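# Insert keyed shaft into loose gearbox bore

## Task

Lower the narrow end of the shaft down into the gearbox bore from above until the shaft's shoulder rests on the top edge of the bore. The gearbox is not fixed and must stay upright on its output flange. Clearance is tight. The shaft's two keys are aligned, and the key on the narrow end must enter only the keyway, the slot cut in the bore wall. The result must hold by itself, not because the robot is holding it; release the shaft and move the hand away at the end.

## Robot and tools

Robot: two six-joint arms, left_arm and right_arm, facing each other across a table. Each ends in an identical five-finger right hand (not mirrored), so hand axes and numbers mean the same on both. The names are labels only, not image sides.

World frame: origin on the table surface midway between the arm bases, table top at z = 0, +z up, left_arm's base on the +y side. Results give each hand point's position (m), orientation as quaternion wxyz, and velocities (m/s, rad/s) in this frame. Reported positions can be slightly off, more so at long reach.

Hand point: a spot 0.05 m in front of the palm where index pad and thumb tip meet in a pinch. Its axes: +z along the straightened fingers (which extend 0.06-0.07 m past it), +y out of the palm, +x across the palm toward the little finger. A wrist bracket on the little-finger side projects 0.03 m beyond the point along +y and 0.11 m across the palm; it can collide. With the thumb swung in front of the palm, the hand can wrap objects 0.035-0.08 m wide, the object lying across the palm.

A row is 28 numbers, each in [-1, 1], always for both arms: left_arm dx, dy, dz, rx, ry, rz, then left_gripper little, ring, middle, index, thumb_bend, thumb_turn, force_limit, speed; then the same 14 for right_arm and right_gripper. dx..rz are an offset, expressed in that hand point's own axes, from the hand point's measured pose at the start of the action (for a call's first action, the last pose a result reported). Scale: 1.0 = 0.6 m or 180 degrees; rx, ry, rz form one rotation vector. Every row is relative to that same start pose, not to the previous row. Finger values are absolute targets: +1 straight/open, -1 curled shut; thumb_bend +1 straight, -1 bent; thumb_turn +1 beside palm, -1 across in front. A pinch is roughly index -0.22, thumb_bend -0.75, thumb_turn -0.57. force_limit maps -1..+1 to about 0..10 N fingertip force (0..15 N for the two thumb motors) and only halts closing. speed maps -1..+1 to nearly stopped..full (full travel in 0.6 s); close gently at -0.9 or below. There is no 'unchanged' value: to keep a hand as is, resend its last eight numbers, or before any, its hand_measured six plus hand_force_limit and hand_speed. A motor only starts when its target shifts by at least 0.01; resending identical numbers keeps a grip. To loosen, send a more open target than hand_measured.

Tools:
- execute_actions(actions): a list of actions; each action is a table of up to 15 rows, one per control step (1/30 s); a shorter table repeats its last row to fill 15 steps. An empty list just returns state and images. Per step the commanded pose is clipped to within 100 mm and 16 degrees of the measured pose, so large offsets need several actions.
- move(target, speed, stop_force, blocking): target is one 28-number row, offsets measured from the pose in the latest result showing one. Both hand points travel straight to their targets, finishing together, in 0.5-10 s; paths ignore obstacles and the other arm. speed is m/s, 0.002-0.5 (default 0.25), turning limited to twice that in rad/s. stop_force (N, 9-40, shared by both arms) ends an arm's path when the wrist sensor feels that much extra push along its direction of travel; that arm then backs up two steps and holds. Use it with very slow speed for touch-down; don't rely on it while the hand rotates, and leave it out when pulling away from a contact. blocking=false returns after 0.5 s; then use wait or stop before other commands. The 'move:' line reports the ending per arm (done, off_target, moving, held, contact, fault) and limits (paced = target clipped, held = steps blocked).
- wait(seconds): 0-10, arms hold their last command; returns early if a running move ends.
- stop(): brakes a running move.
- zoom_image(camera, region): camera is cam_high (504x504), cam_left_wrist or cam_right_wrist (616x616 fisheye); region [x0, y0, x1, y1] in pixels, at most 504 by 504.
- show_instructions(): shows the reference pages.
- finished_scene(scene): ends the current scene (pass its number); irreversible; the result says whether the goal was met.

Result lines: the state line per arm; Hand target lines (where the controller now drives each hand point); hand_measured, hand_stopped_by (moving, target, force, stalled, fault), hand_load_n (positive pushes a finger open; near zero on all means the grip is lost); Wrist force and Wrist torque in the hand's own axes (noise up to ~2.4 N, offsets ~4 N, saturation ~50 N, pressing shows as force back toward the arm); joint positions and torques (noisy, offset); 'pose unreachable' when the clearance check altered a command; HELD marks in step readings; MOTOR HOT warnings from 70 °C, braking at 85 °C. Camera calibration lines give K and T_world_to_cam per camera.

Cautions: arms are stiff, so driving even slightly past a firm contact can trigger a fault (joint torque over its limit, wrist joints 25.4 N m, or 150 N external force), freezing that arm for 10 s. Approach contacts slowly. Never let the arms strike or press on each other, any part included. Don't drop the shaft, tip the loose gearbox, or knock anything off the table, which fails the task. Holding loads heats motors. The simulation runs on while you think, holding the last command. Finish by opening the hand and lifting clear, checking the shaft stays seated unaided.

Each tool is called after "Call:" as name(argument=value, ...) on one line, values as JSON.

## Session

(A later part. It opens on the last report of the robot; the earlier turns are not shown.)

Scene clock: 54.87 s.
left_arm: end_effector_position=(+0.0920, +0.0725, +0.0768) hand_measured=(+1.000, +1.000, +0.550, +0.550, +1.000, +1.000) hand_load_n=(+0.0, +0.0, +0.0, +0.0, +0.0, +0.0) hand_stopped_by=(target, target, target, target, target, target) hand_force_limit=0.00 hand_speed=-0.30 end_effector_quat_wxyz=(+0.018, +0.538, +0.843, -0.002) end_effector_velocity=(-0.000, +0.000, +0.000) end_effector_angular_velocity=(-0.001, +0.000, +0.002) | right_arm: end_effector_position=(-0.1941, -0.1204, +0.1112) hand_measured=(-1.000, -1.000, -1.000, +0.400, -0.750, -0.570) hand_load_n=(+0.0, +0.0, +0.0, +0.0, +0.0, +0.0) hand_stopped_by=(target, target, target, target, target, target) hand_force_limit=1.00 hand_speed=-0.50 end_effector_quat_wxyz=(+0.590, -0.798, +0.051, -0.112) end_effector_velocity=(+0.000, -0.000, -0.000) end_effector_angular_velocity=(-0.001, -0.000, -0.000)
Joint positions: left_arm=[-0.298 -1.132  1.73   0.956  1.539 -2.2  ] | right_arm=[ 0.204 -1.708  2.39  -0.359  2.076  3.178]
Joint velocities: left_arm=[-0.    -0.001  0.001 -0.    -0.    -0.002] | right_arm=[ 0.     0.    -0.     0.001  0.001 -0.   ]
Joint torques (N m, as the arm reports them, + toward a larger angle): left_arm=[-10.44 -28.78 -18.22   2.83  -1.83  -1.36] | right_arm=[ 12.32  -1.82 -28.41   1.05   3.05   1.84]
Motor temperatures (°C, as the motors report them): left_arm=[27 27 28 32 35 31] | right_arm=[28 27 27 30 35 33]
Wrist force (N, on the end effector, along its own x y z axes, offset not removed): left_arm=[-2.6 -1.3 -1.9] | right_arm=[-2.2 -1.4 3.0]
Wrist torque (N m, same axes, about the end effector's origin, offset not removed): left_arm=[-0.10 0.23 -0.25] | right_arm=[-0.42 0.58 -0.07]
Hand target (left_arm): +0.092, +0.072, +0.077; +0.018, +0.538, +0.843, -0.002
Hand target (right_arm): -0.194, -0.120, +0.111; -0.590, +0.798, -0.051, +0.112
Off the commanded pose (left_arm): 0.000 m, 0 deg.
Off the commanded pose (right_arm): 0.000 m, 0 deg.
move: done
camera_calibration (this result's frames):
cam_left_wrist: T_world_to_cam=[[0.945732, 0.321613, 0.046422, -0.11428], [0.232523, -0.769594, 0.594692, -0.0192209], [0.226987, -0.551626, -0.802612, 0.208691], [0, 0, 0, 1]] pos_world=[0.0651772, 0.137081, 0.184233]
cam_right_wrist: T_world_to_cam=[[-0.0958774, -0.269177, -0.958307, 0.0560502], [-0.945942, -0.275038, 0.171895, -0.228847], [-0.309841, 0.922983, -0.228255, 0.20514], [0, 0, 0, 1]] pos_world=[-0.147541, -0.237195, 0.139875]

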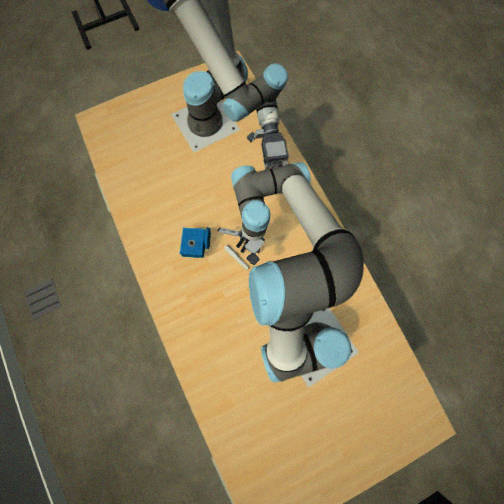

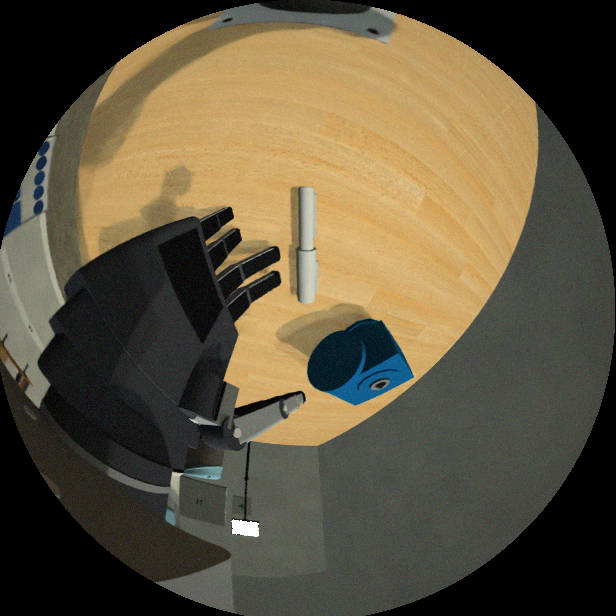

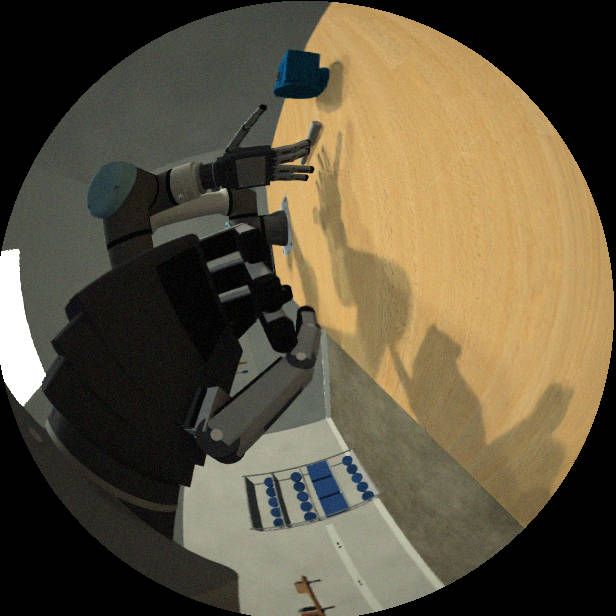

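Call:
move(target=[0,-0.01,-0.06,0,0,0,-1,-1,-1,0.55,1,1,0,0.3,0,0,0,0,0,0,-1,-1,-1,0.4,-0.75,-0.57,1,-0.5], speed=0.1)

Call:
move(target=[-0.113,0.095,0,0,0,0,-1,-1,-1,1,1,1,0,0.3,0,0,0,0,0,0,-1,-1,-1,0.4,-0.75,-0.57,1,-0.5], speed=0.1)

Scene clock: 56.33 s.
left_arm: end_effector_position=(+0.0856, +0.0708, +0.1126) hand_measured=(-1.000, -1.000, -1.000, +0.550, +1.000, +1.000) hand_load_n=(+0.0, +0.0, +0.0, +0.0, +0.0, +0.0) hand_stopped_by=(target, target, target, target, target, target) hand_force_limit=0.00 hand_speed=0.30 end_effector_quat_wxyz=(+0.018, +0.538, +0.843, -0.002) end_effector_velocity=(+0.001, +0.001, -0.000) end_effector_angular_velocity=(+0.002, -0.002, +0.002) | right_arm: end_effector_position=(-0.1941, -0.1204, +0.1112) hand_measured=(-1.000, -1.000, -1.000, +0.400, -0.750, -0.570) hand_load_n=(+0.0, +0.0, +0.0, +0.0, +0.0, +0.0) hand_stopped_by=(target, target, target, target, target, target) hand_force_limit=1.00 hand_speed=-0.50 end_effector_quat_wxyz=(+0.590, -0.798, +0.051, -0.112) end_effector_velocity=(-0.000, -0.000, -0.000) end_effector_angular_velocity=(-0.001, +0.000, +0.000)
Joint positions: left_arm=[-0.313 -1.175  1.687  1.042  1.539 -2.215] | right_arm=[ 0.204 -1.708  2.39  -0.359  2.076  3.178]
Joint velocities: left_arm=[ 0.001  0.     0.001  0.001 -0.001 -0.001] | right_arm=[-0.     0.     0.     0.001 -0.     0.   ]
Joint torques (N m, as the arm reports them, + toward a larger angle): left_arm=[-12.74 -39.66 -26.03   4.34  -0.62  -1.39] | right_arm=[ 12.05  -1.37 -28.09   0.91   3.04   1.87]
Motor temperatures (°C, as the motors report them): left_arm=[27 27 28 32 35 31] | right_arm=[28 27 27 30 35 33]
Wrist force (N, on the end effector, along its own x y z axes, offset not removed): left_arm=[-5.5 1.3 -1.2] | right_arm=[-0.5 -1.4 1.3]
Wrist torque (N m, same axes, about the end effector's origin, offset not removed): left_arm=[0.32 0.97 -0.30] | right_arm=[-0.38 0.17 0.16]
Hand target (left_arm): +0.086, +0.071, +0.113; +0.018, +0.538, +0.843, -0.002
Hand target (right_arm): -0.194, -0.120, +0.111; -0.590, +0.798, -0.051, +0.112
Off the commanded pose (left_arm): 0.000 m, 0 deg.
Off the commanded pose (right_arm): 0.000 m, 0 deg.
move: done
camera_calibration (this result's frames):
cam_left_wrist: T_world_to_cam=[[0.945733, 0.321613, 0.046411, -0.109292], [0.232531, -0.769596, 0.594685, -0.0403867], [0.226977, -0.551621, -0.802618, 0.237981], [0, 0, 0, 1]] pos_world=[0.058736, 0.135344, 0.220098]
cam_right_wrist: T_world_to_cam=[[-0.0958775, -0.269176, -0.958307, 0.0560503], [-0.945942, -0.275038, 0.171895, -0.228847], [-0.309841, 0.922983, -0.228255, 0.20514], [0, 0, 0, 1]] pos_world=[-0.147541, -0.237195, 0.139875]

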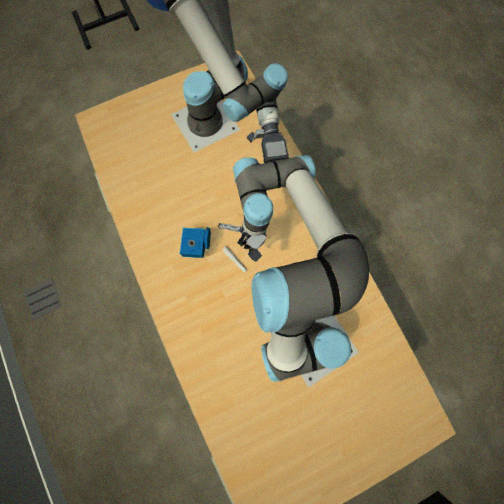

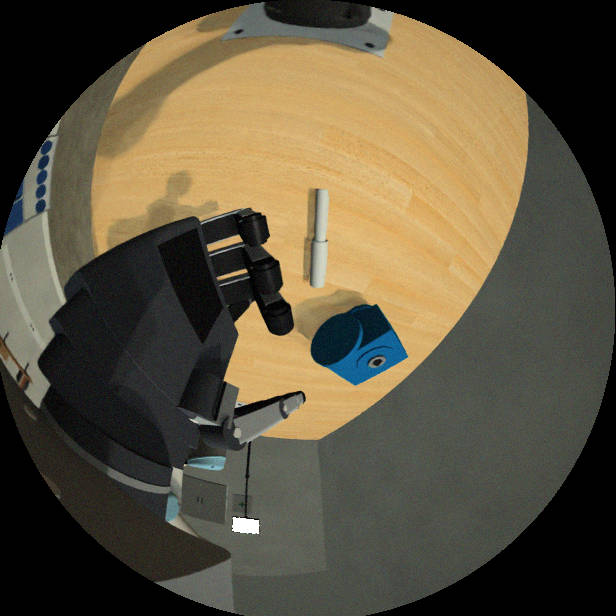

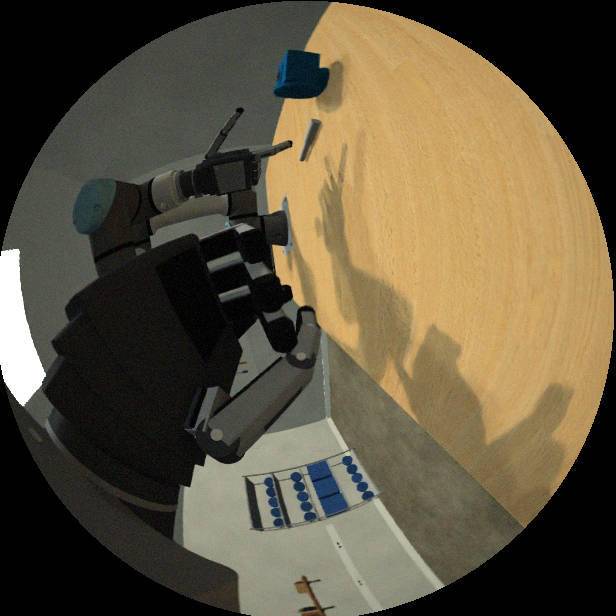

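Scene clock: 57.63 s.
left_arm: end_effector_position=(+0.1656, +0.0332, +0.1158) hand_measured=(-1.000, -1.000, -1.000, +1.000, +1.000, +1.000) hand_load_n=(+0.0, +0.0, +0.0, +0.0, +0.0, +0.0) hand_stopped_by=(target, target, target, target, target, target) hand_force_limit=0.00 hand_speed=0.30 end_effector_quat_wxyz=(+0.018, +0.538, +0.843, -0.002) end_effector_velocity=(+0.001, -0.001, +0.000) end_effector_angular_velocity=(-0.001, -0.000, +0.001) | right_arm: end_effector_position=(-0.1941, -0.1204, +0.1112) hand_measured=(-1.000, -1.000, -1.000, +0.400, -0.750, -0.570) hand_load_n=(+0.0, +0.0, +0.0, +0.0, +0.0, +0.0) hand_stopped_by=(target, target, target, target, target, target) hand_force_limit=1.00 hand_speed=-0.50 end_effector_quat_wxyz=(+0.590, -0.798, +0.051, -0.112) end_effector_velocity=(+0.000, +0.000, +0.000) end_effector_angular_velocity=(+0.001, +0.000, -0.001)
Joint positions: left_arm=[-0.119 -1.065  1.509  1.105  1.543 -2.021] | right_arm=[ 0.204 -1.708  2.39  -0.359  2.076  3.178]
Joint velocities: left_arm=[ 0.003  0.002 -0.004  0.001 -0.     0.002] | right_arm=[ 0.    -0.    -0.    -0.001  0.001  0.   ]
Joint torques (N m, as the arm reports them, + toward a larger angle): left_arm=[ 13.53 -30.59 -25.03   4.39   1.5    1.93] | right_arm=[ 11.82  -1.58 -28.48   0.93   3.05   1.92]
Motor temperatures (°C, as the motors report them): left_arm=[27 27 28 32 35 31] | right_arm=[28 27 27 30 35 33]
Wrist force (N, on the end effector, along its own x y z axes, offset not removed): left_arm=[-2.9 -0.1 -0.7] | right_arm=[-0.1 0.1 0.5]
Wrist torque (N m, same axes, about the end effector's origin, offset not removed): left_arm=[0.08 0.42 -0.28] | right_arm=[-0.11 0.07 0.06]
Hand target (left_arm): +0.166, +0.033, +0.116; +0.018, +0.538, +0.843, -0.002
Hand target (right_arm): -0.194, -0.120, +0.111; -0.590, +0.798, -0.051, +0.112
Off the commanded pose (left_arm): 0.000 m, 0 deg.
Off the commanded pose (right_arm): 0.000 m, 0 deg.
move: done
camera_calibration (this result's frames):
cam_left_wrist: T_world_to_cam=[[0.945713, 0.321611, 0.0468232, -0.173137], [0.232246, -0.769537, 0.594874, -0.0897557], [0.22735, -0.551706, -0.802454, 0.201514], [0, 0, 0, 1]] pos_world=[0.138769, 0.0977889, 0.223206]
cam_right_wrist: T_world_to_cam=[[-0.0958774, -0.269176, -0.958307, 0.0560503], [-0.945942, -0.275039, 0.171895, -0.228847], [-0.309842, 0.922983, -0.228255, 0.20514], [0, 0, 0, 1]] pos_world=[-0.147541, -0.237195, 0.139875]

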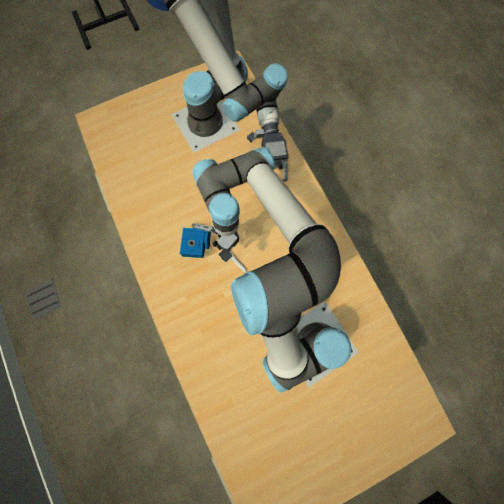

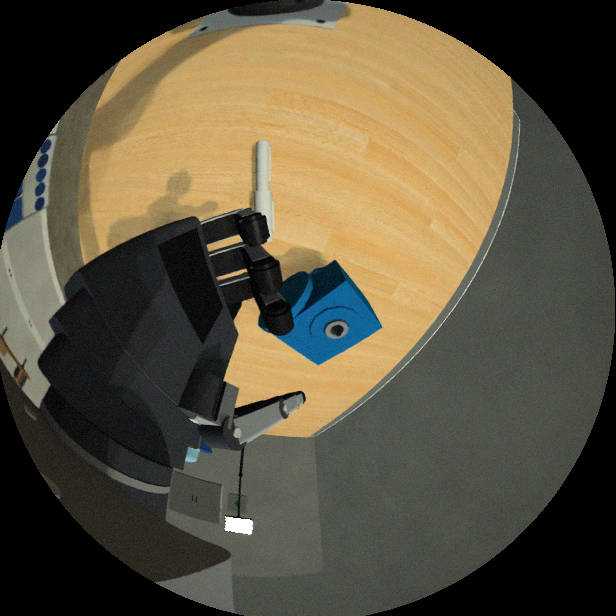

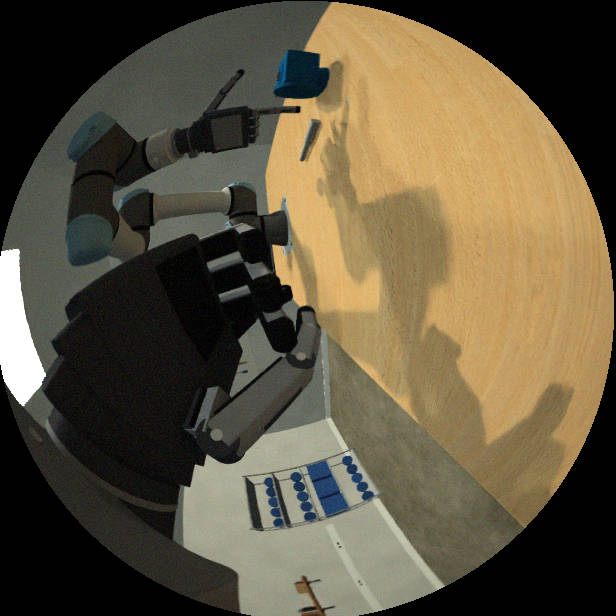

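Call:
zoom_image(camera="cam_left_wrist", region=[300,295,370,365])

Call:
move(target=[0,0,0.068,0,0,0,-1,-1,-1,1,1,1,0,0.3,0,0,0,0,0,0,-1,-1,-1,0.4,-0.75,-0.57,1,-0.5], speed=0.03, stop_force=9)

Call:
move(target=[0.15,0.015,0,0,0,0,-1,-1,-1,1,1,1,0,0.3,0,0,0,0,0,0,-1,-1,-1,0.4,-0.75,-0.57,1,-0.5], speed=0.04, stop_force=10)

Region (300, 295, 370, 365) of cam_left_wrist's 616x616 image, scaled by 7.200, with more detail than that image has.

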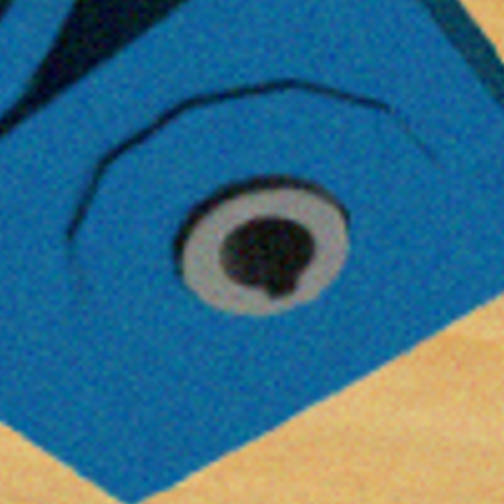

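Scene clock: 59.50 s.
left_arm: end_effector_position=(+0.1668, +0.0323, +0.0751) hand_measured=(-1.000, -1.000, -1.000, +1.000, +1.000, +1.000) hand_load_n=(+0.0, +0.0, +0.0, +0.0, +0.0, +0.0) hand_stopped_by=(target, target, target, target, target, target) hand_force_limit=0.00 hand_speed=0.30 end_effector_quat_wxyz=(+0.018, +0.538, +0.843, -0.002) end_effector_velocity=(+0.000, +0.000, -0.002) end_effector_angular_velocity=(+0.000, -0.000, +0.002) | right_arm: end_effector_position=(-0.1941, -0.1204, +0.1112) hand_measured=(-1.000, -1.000, -1.000, +0.400, -0.750, -0.570) hand_load_n=(+0.0, +0.0, +0.0, +0.0, +0.0, +0.0) hand_stopped_by=(target, target, target, target, target, target) hand_force_limit=1.00 hand_speed=-0.50 end_effector_quat_wxyz=(+0.590, -0.798, +0.051, -0.112) end_effector_velocity=(-0.000, -0.000, -0.000) end_effector_angular_velocity=(-0.002, -0.000, +0.002)
Joint positions: left_arm=[-0.117 -1.018  1.549  1.017  1.543 -2.019] | right_arm=[ 0.204 -1.708  2.39  -0.359  2.076  3.178]
Joint velocities: left_arm=[ 0.001  0.002  0.001 -0.004 -0.    -0.002] | right_arm=[ 0.001 -0.     0.     0.002 -0.001  0.   ]
Joint torques (N m, as the arm reports them, + toward a larger angle): left_arm=[ 13.77 -31.29  -6.9    0.39   1.22   1.89] | right_arm=[ 12.65  -1.56 -28.28   0.9    3.11   1.81]
Motor temperatures (°C, as the motors report them): left_arm=[27 27 28 32 35 31] | right_arm=[28 27 27 30 35 33]
Wrist force (N, on the end effector, along its own x y z axes, offset not removed): left_arm=[-5.9 -2.5 -0.2] | right_arm=[-1.1 -2.3 -0.6]
Wrist torque (N m, same axes, about the end effector's origin, offset not removed): left_arm=[-0.28 0.83 -0.37] | right_arm=[-0.30 0.34 0.16]
Hand target (left_arm): +0.167, +0.032, +0.075; +0.018, +0.538, +0.843, -0.002
Hand target (right_arm): -0.194, -0.120, +0.111; -0.590, +0.798, -0.051, +0.112
Off the commanded pose (left_arm): 0.000 m, 0 deg.
Off the commanded pose (right_arm): 0.000 m, 0 deg.
move: done
camera_calibration (this result's frames):
cam_left_wrist: T_world_to_cam=[[0.945713, 0.321612, 0.0468199, -0.172024], [0.23225, -0.76954, 0.594868, -0.0665235], [0.227346, -0.5517, -0.802459, 0.168153], [0, 0, 0, 1]] pos_world=[0.139906, 0.0969026, 0.182563]
cam_right_wrist: T_world_to_cam=[[-0.0958777, -0.269176, -0.958307, 0.0560505], [-0.945942, -0.275038, 0.171895, -0.228847], [-0.309841, 0.922983, -0.228255, 0.20514], [0, 0, 0, 1]] pos_world=[-0.147541, -0.237195, 0.139876]

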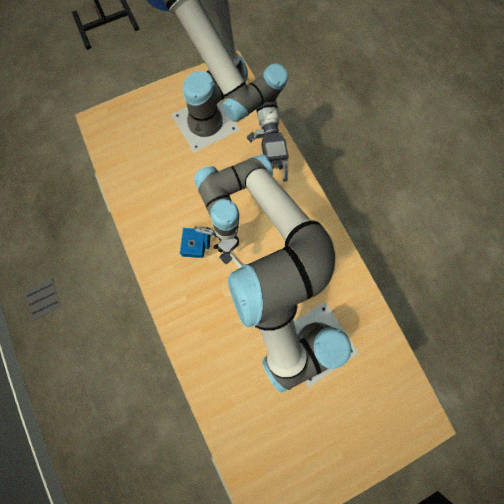

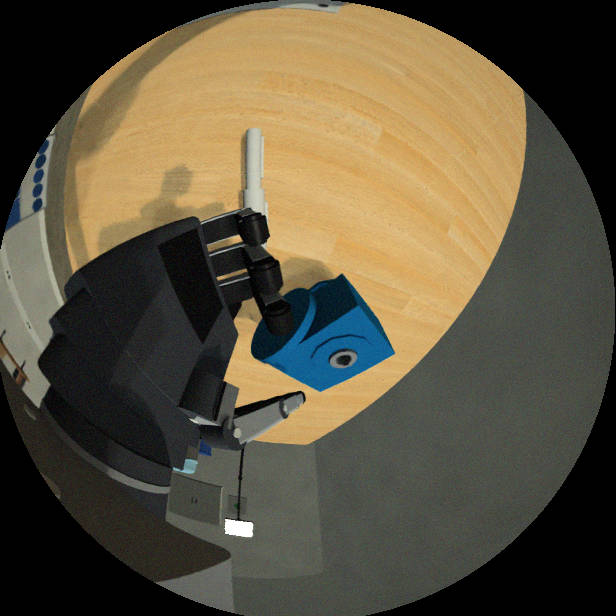

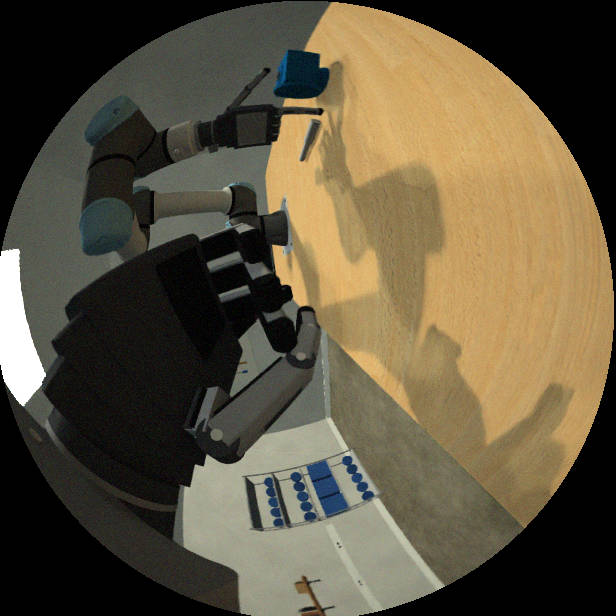

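Scene clock: 62.10 s.
left_arm: end_effector_position=(+0.1373, +0.1177, +0.0724) hand_measured=(-1.000, -1.000, -1.000, +1.000, +1.000, +1.000) hand_load_n=(+0.0, +0.0, +0.0, +0.0, +0.0, +0.0) hand_stopped_by=(target, target, target, target, target, target) hand_force_limit=0.00 hand_speed=0.30 end_effector_quat_wxyz=(+0.018, +0.538, +0.843, -0.002) end_effector_velocity=(-0.001, +0.000, +0.000) end_effector_angular_velocity=(-0.002, +0.000, +0.000) | right_arm: end_effector_position=(-0.1941, -0.1204, +0.1112) hand_measured=(-1.000, -1.000, -1.000, +0.400, -0.750, -0.570) hand_load_n=(+0.0, +0.0, +0.0, +0.0, +0.0, +0.0) hand_stopped_by=(target, target, target, target, target, target) hand_force_limit=1.00 hand_speed=-0.50 end_effector_quat_wxyz=(+0.590, -0.798, +0.051, -0.112) end_effector_velocity=(+0.000, +0.000, -0.000) end_effector_angular_velocity=(-0.000, +0.000, -0.000)
Joint positions: left_arm=[-0.199 -1.201  1.848  0.904  1.541 -2.101] | right_arm=[ 0.204 -1.708  2.39  -0.359  2.076  3.178]
Joint velocities: left_arm=[-0.002 -0.003  0.003 -0.002 -0.    -0.002] | right_arm=[-0.001  0.    -0.    -0.    -0.001  0.   ]
Joint torques (N m, as the arm reports them, + toward a larger angle): left_arm=[-12.87 -37.23  -5.6    0.09  -1.72  -1.3 ] | right_arm=[ 12.27  -1.74 -28.42   0.97   3.09   1.87]
Motor temperatures (°C, as the motors report them): left_arm=[27 27 28 32 35 31] | right_arm=[28 27 27 30 35 33]
Wrist force (N, on the end effector, along its own x y z axes, offset not removed): left_arm=[-2.2 2.4 0.8] | right_arm=[1.4 -4.0 0.6]
Wrist torque (N m, same axes, about the end effector's origin, offset not removed): left_arm=[0.51 0.16 0.12] | right_arm=[-0.72 -0.19 0.27]
Hand target (left_arm): +0.137, +0.118, +0.072; +0.018, +0.538, +0.843, -0.002
Hand target (right_arm): -0.194, -0.120, +0.111; -0.590, +0.798, -0.051, +0.112
Off the commanded pose (left_arm): 0.000 m, 0 deg.
Off the commanded pose (right_arm): 0.000 m, 0 deg.
move: done
camera_calibration (this result's frames):
cam_left_wrist: T_world_to_cam=[[0.945723, 0.321611, 0.0466389, -0.171414], [0.232372, -0.769563, 0.594791, 0.00766283], [0.227183, -0.55167, -0.802526, 0.219786], [0, 0, 0, 1]] pos_world=[0.110397, 0.182275, 0.179821]
cam_right_wrist: T_world_to_cam=[[-0.095878, -0.269176, -0.958307, 0.0560504], [-0.945942, -0.275038, 0.171896, -0.228847], [-0.309841, 0.922983, -0.228255, 0.20514], [0, 0, 0, 1]] pos_world=[-0.147541, -0.237195, 0.139876]

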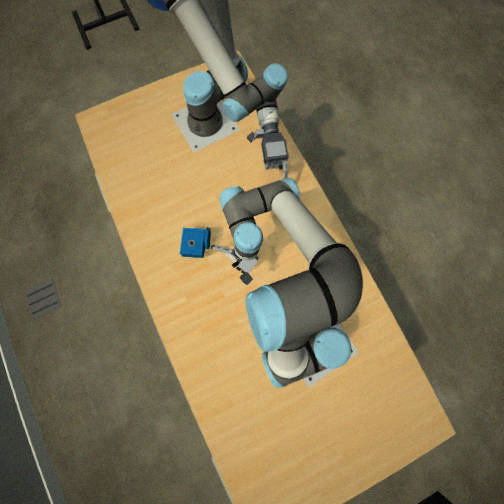

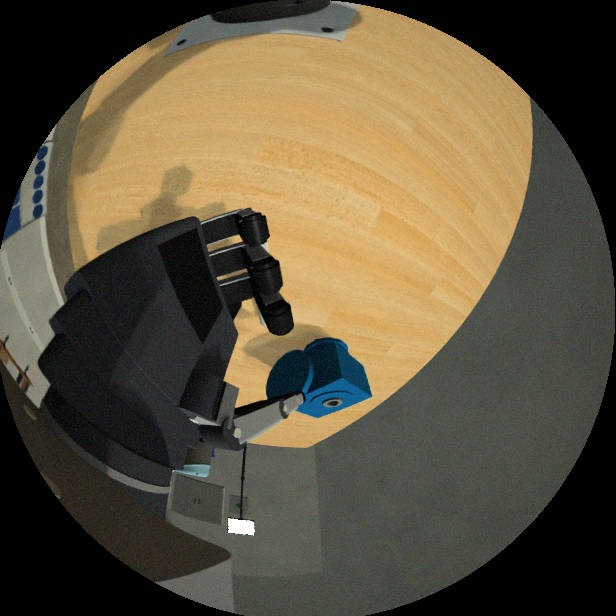

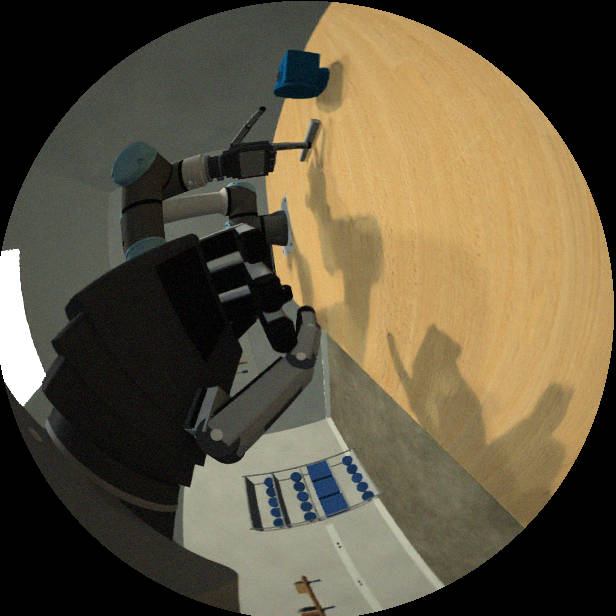

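Call:
move(target=[0,-0.06,-0.08,0,0,0,1,1,1,1,1,1,0,0.3,0,0,0,0,0,0,-1,-1,-1,0.4,-0.75,-0.57,1,-0.5], speed=0.08)

Scene clock: 63.47 s.
left_arm: end_effector_position=(+0.1033, +0.1036, +0.1197) hand_measured=(+1.000, +1.000, +1.000, +1.000, +1.000, +1.000) hand_load_n=(+0.0, +0.0, +0.0, +0.0, +0.0, +0.0) hand_stopped_by=(target, target, target, target, target, target) hand_force_limit=0.00 hand_speed=0.30 end_effector_quat_wxyz=(+0.018, +0.538, +0.843, -0.002) end_effector_velocity=(+0.000, +0.000, +0.001) end_effector_angular_velocity=(+0.001, +0.001, +0.001) | right_arm: end_effector_position=(-0.1941, -0.1204, +0.1112) hand_measured=(-1.000, -1.000, -1.000, +0.400, -0.750, -0.570) hand_load_n=(+0.0, +0.0, +0.0, +0.0, +0.0, +0.0) hand_stopped_by=(target, target, target, target, target, target) hand_force_limit=1.00 hand_speed=-0.50 end_effector_quat_wxyz=(+0.590, -0.798, +0.051, -0.112) end_effector_velocity=(-0.001, +0.000, +0.000) end_effector_angular_velocity=(-0.000, +0.001, +0.002)
Joint positions: left_arm=[-0.285 -1.25   1.773  1.029  1.54  -2.187] | right_arm=[ 0.204 -1.708  2.39  -0.359  2.076  3.178]
Joint velocities: left_arm=[ 0.    -0.001 -0.     0.002  0.001 -0.001] | right_arm=[ 0.    -0.    -0.     0.001 -0.002 -0.   ]
Joint torques (N m, as the arm reports them, + toward a larger angle): left_arm=[-11.9  -36.65 -24.95   4.31  -1.72  -1.22] | right_arm=[ 12.21  -1.98 -27.81   0.93   3.06   1.93]
Motor temperatures (°C, as the motors report them): left_arm=[27 27 28 32 35 31] | right_arm=[28 27 27 30 35 33]
Wrist force (N, on the end effector, along its own x y z axes, offset not removed): left_arm=[-3.3 1.5 3.5] | right_arm=[-0.8 0.0 0.8]
Wrist torque (N m, same axes, about the end effector's origin, offset not removed): left_arm=[-0.01 0.45 -0.33] | right_arm=[-0.09 0.16 0.20]
Hand target (left_arm): +0.103, +0.104, +0.120; +0.018, +0.538, +0.843, -0.002
Hand target (right_arm): -0.194, -0.120, +0.111; -0.590, +0.798, -0.051, +0.112
Off the commanded pose (left_arm): 0.000 m, 0 deg.
Off the commanded pose (right_arm): 0.000 m, 0 deg.
move: done
camera_calibration (this result's frames):
cam_left_wrist: T_world_to_cam=[[0.945731, 0.321611, 0.0464643, -0.136938], [0.23249, -0.769584, 0.594718, -0.0233909], [0.227026, -0.551641, -0.802591, 0.257742], [0, 0, 0, 1]] pos_world=[0.0764306, 0.168221, 0.227135]
cam_right_wrist: T_world_to_cam=[[-0.095878, -0.269176, -0.958307, 0.0560505], [-0.945942, -0.275038, 0.171896, -0.228847], [-0.309841, 0.922983, -0.228255, 0.20514], [0, 0, 0, 1]] pos_world=[-0.147541, -0.237195, 0.139876]

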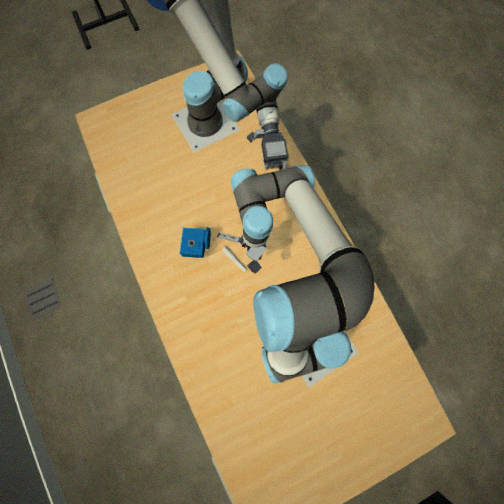

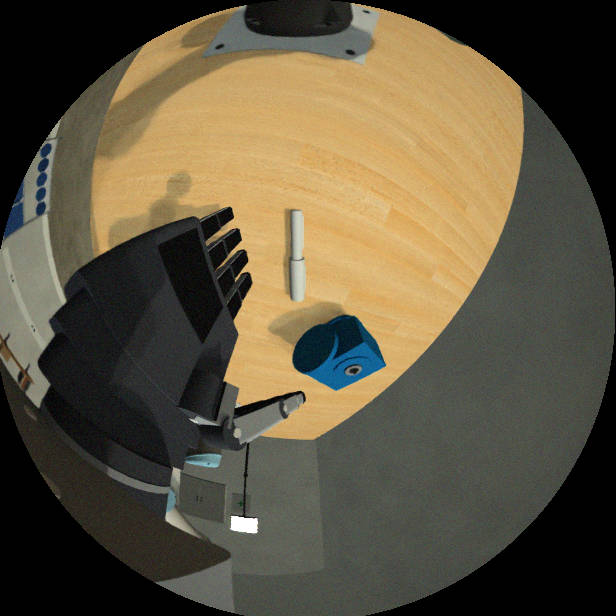

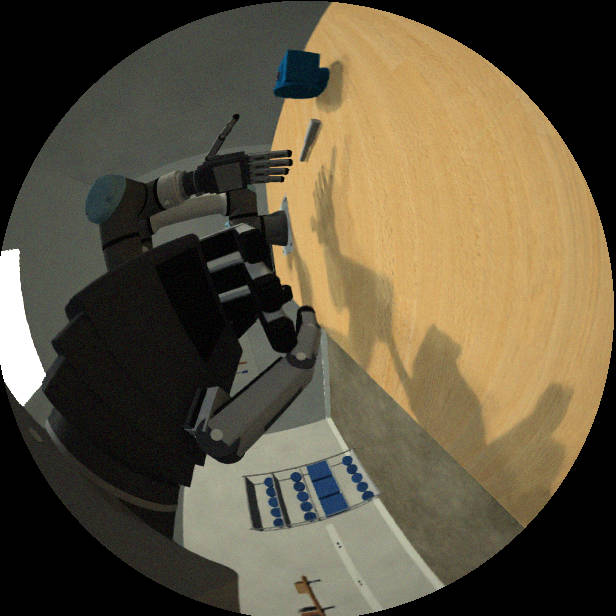

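Call:
move(target=[0,0,-0.03,0,0,0.5,-1,-1,1,1,1,1,0,0.3,0,0,0,0,0,0,-1,-1,-1,0.4,-0.75,-0.57,1,-0.5], speed=0.4)

Call:
move(target=[0,0,0,0,0,0.533,-1,-1,1,1,1,1,0,0.3,0,0,0,0,0,0,-1,-1,-1,0.4,-0.75,-0.57,1,-0.5], speed=0.4)

Scene clock: 66.33 s.
left_arm: end_effector_position=(+0.1028, +0.1040, +0.1378) hand_measured=(-1.000, -1.000, +1.000, +1.000, +1.000, +1.000) hand_load_n=(+0.0, +0.0, +0.0, +0.0, +0.0, +0.0) hand_stopped_by=(target, target, target, target, target, target) hand_force_limit=0.00 hand_speed=0.30 end_effector_quat_wxyz=(+0.014, +0.976, +0.216, +0.011) end_effector_velocity=(+0.000, -0.000, +0.000) end_effector_angular_velocity=(+0.000, +0.001, -0.005) | right_arm: end_effector_position=(-0.1941, -0.1204, +0.1112) hand_measured=(-1.000, -1.000, -1.000, +0.400, -0.750, -0.570) hand_load_n=(+0.0, +0.0, +0.0, +0.0, +0.0, +0.0) hand_stopped_by=(target, target, target, target, target, target) hand_force_limit=1.00 hand_speed=-0.50 end_effector_quat_wxyz=(+0.590, -0.798, +0.051, -0.112) end_effector_velocity=(+0.000, +0.000, +0.000) end_effector_angular_velocity=(-0.000, +0.000, -0.000)
Joint positions: left_arm=[-0.104 -1.373  1.88   1.04   1.543 -0.436] | right_arm=[ 0.204 -1.708  2.39  -0.359  2.076  3.178]
Joint velocities: left_arm=[ 0.003  0.002 -0.002  0.001  0.001  0.008] | right_arm=[-0.001 -0.    -0.     0.    -0.     0.   ]
Joint torques (N m, as the arm reports them, + toward a larger angle): left_arm=[ 14.34 -19.11 -24.75   4.29   1.56   2.07] | right_arm=[ 12.04  -1.94 -28.32   0.85   3.     1.87]
Motor temperatures (°C, as the motors report them): left_arm=[27 27 28 32 35 31] | right_arm=[28 27 27 30 35 33]
Wrist force (N, on the end effector, along its own x y z axes, offset not removed): left_arm=[-1.9 -0.7 2.8] | right_arm=[-0.5 0.4 -0.3]
Wrist torque (N m, same axes, about the end effector's origin, offset not removed): left_arm=[-0.33 0.09 -0.21] | right_arm=[-0.01 0.33 0.16]
Hand target (left_arm): +0.103, +0.104, +0.138; +0.014, +0.976, +0.215, +0.011
Hand target (right_arm): -0.194, -0.120, +0.111; -0.590, +0.798, -0.051, +0.112
Off the commanded pose (left_arm): 0.000 m, 0 deg.
Off the commanded pose (right_arm): 0.000 m, 0 deg.
move: done
camera_calibration (this result's frames):
cam_left_wrist: T_world_to_cam=[[0.320074, -0.945552, 0.0590261, 0.0568857], [-0.798713, -0.235811, 0.553581, 0.0224082], [-0.50952, -0.224332, -0.830701, 0.318142], [0, 0, 0, 1]] pos_world=[0.16179, 0.130442, 0.248518]
cam_right_wrist: T_world_to_cam=[[-0.095878, -0.269176, -0.958307, 0.0560505], [-0.945942, -0.275038, 0.171896, -0.228847], [-0.309841, 0.922983, -0.228255, 0.20514], [0, 0, 0, 1]] pos_world=[-0.147541, -0.237195, 0.139876]

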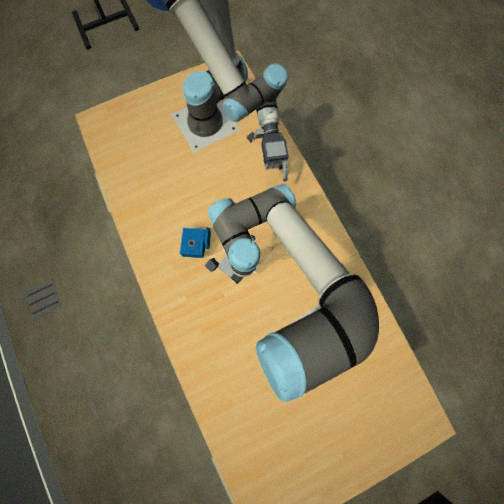

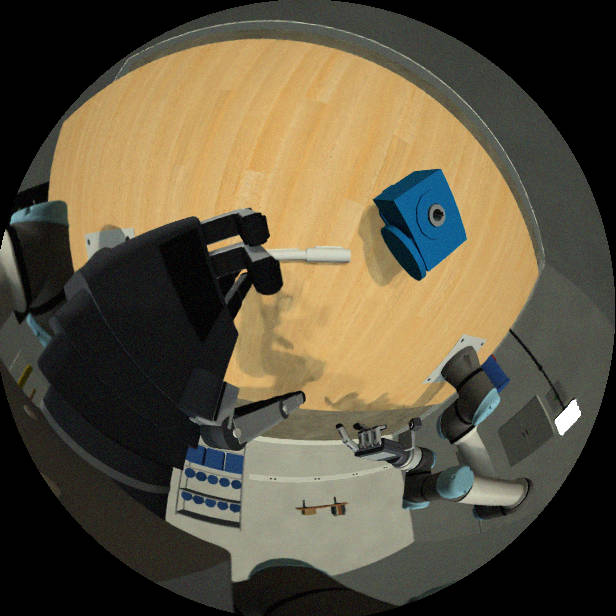

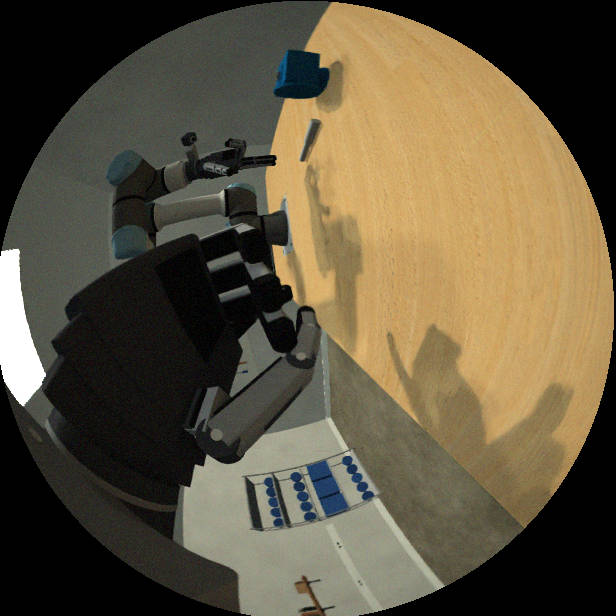

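Scene clock: 68.97 s.
left_arm: end_effector_position=(+0.1028, +0.1039, +0.1377) hand_measured=(-1.000, -1.000, +1.000, +1.000, +1.000, +1.000) hand_load_n=(+0.0, +0.0, +0.0, +0.0, +0.0, +0.0) hand_stopped_by=(target, target, target, target, target, target) hand_force_limit=0.00 hand_speed=0.30 end_effector_quat_wxyz=(+0.001, +0.814, -0.581, +0.018) end_effector_velocity=(-0.000, +0.001, -0.001) end_effector_angular_velocity=(+0.004, +0.002, -0.006) | right_arm: end_effector_position=(-0.1941, -0.1204, +0.1112) hand_measured=(-1.000, -1.000, -1.000, +0.400, -0.750, -0.570) hand_load_n=(+0.0, +0.0, +0.0, +0.0, +0.0, +0.0) hand_stopped_by=(target, target, target, target, target, target) hand_force_limit=1.00 hand_speed=-0.50 end_effector_quat_wxyz=(+0.590, -0.798, +0.051, -0.112) end_effector_velocity=(+0.000, +0.000, +0.000) end_effector_angular_velocity=(+0.001, +0.000, -0.000)
Joint positions: left_arm=[ 0.05  -1.158  1.576  1.126  1.546  1.392] | right_arm=[ 0.204 -1.708  2.39  -0.359  2.076  3.178]
Joint velocities: left_arm=[ 0.     0.003 -0.     0.002  0.001  0.007] | right_arm=[-0.     0.     0.    -0.001  0.     0.   ]
Joint torques (N m, as the arm reports them, + toward a larger angle): left_arm=[-12.58 -28.21 -25.76   4.26   1.52   1.99] | right_arm=[ 11.82  -1.58 -28.61   0.88   2.95   1.76]
Motor temperatures (°C, as the motors report them): left_arm=[27 27 28 32 35 31] | right_arm=[28 27 27 30 35 33]
Wrist force (N, on the end effector, along its own x y z axes, offset not removed): left_arm=[-4.0 2.2 -1.7] | right_arm=[-0.5 -4.1 0.8]
Wrist torque (N m, same axes, about the end effector's origin, offset not removed): left_arm=[0.56 0.66 -0.13] | right_arm=[-0.72 0.04 0.04]
Hand target (left_arm): +0.103, +0.104, +0.138; +0.001, +0.814, -0.581, +0.018
Hand target (right_arm): -0.194, -0.120, +0.111; -0.590, +0.798, -0.051, +0.112
Off the commanded pose (left_arm): 0.000 m, 0 deg.
Off the commanded pose (right_arm): 0.000 m, 0 deg.
move: done
camera_calibration (this result's frames):
cam_left_wrist: T_world_to_cam=[[-0.975102, -0.22169, 0.00542288, 0.122133], [-0.182819, 0.817485, 0.546164, -0.14933], [-0.125512, 0.531574, -0.837661, 0.201002], [0, 0, 0, 1]] pos_world=[0.11702, 0.0423037, 0.249268]
cam_right_wrist: T_world_to_cam=[[-0.0958779, -0.269176, -0.958307, 0.0560505], [-0.945942, -0.275039, 0.171896, -0.228847], [-0.309841, 0.922983, -0.228255, 0.20514], [0, 0, 0, 1]] pos_world=[-0.147541, -0.237195, 0.139876]

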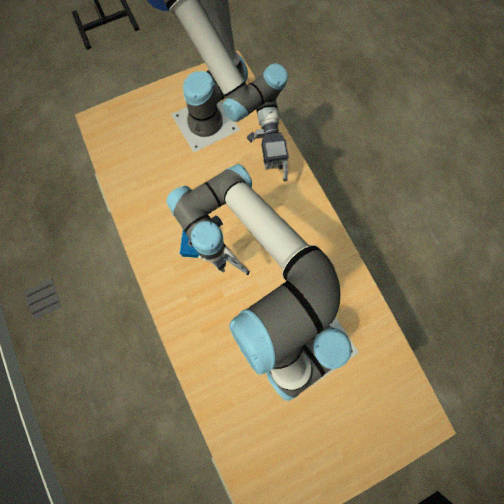

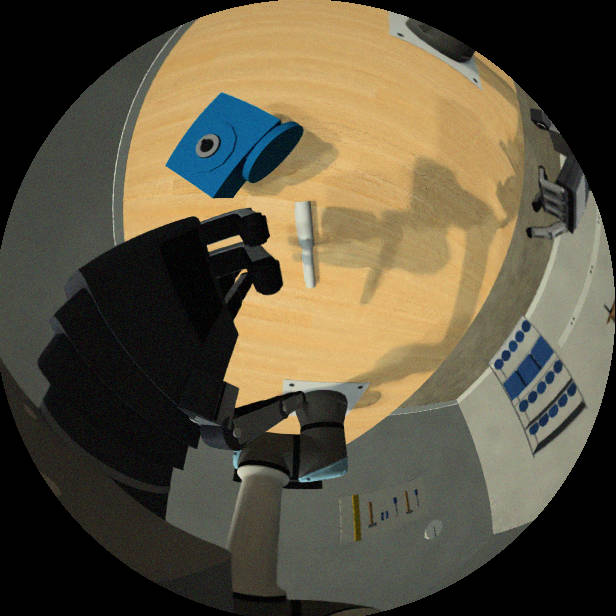

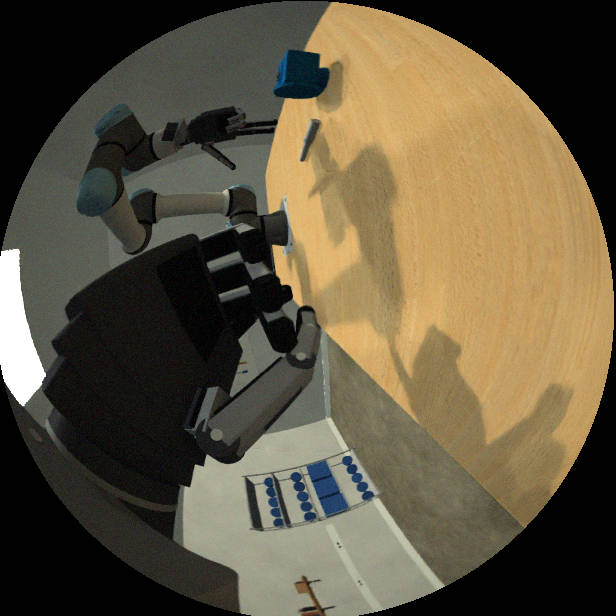

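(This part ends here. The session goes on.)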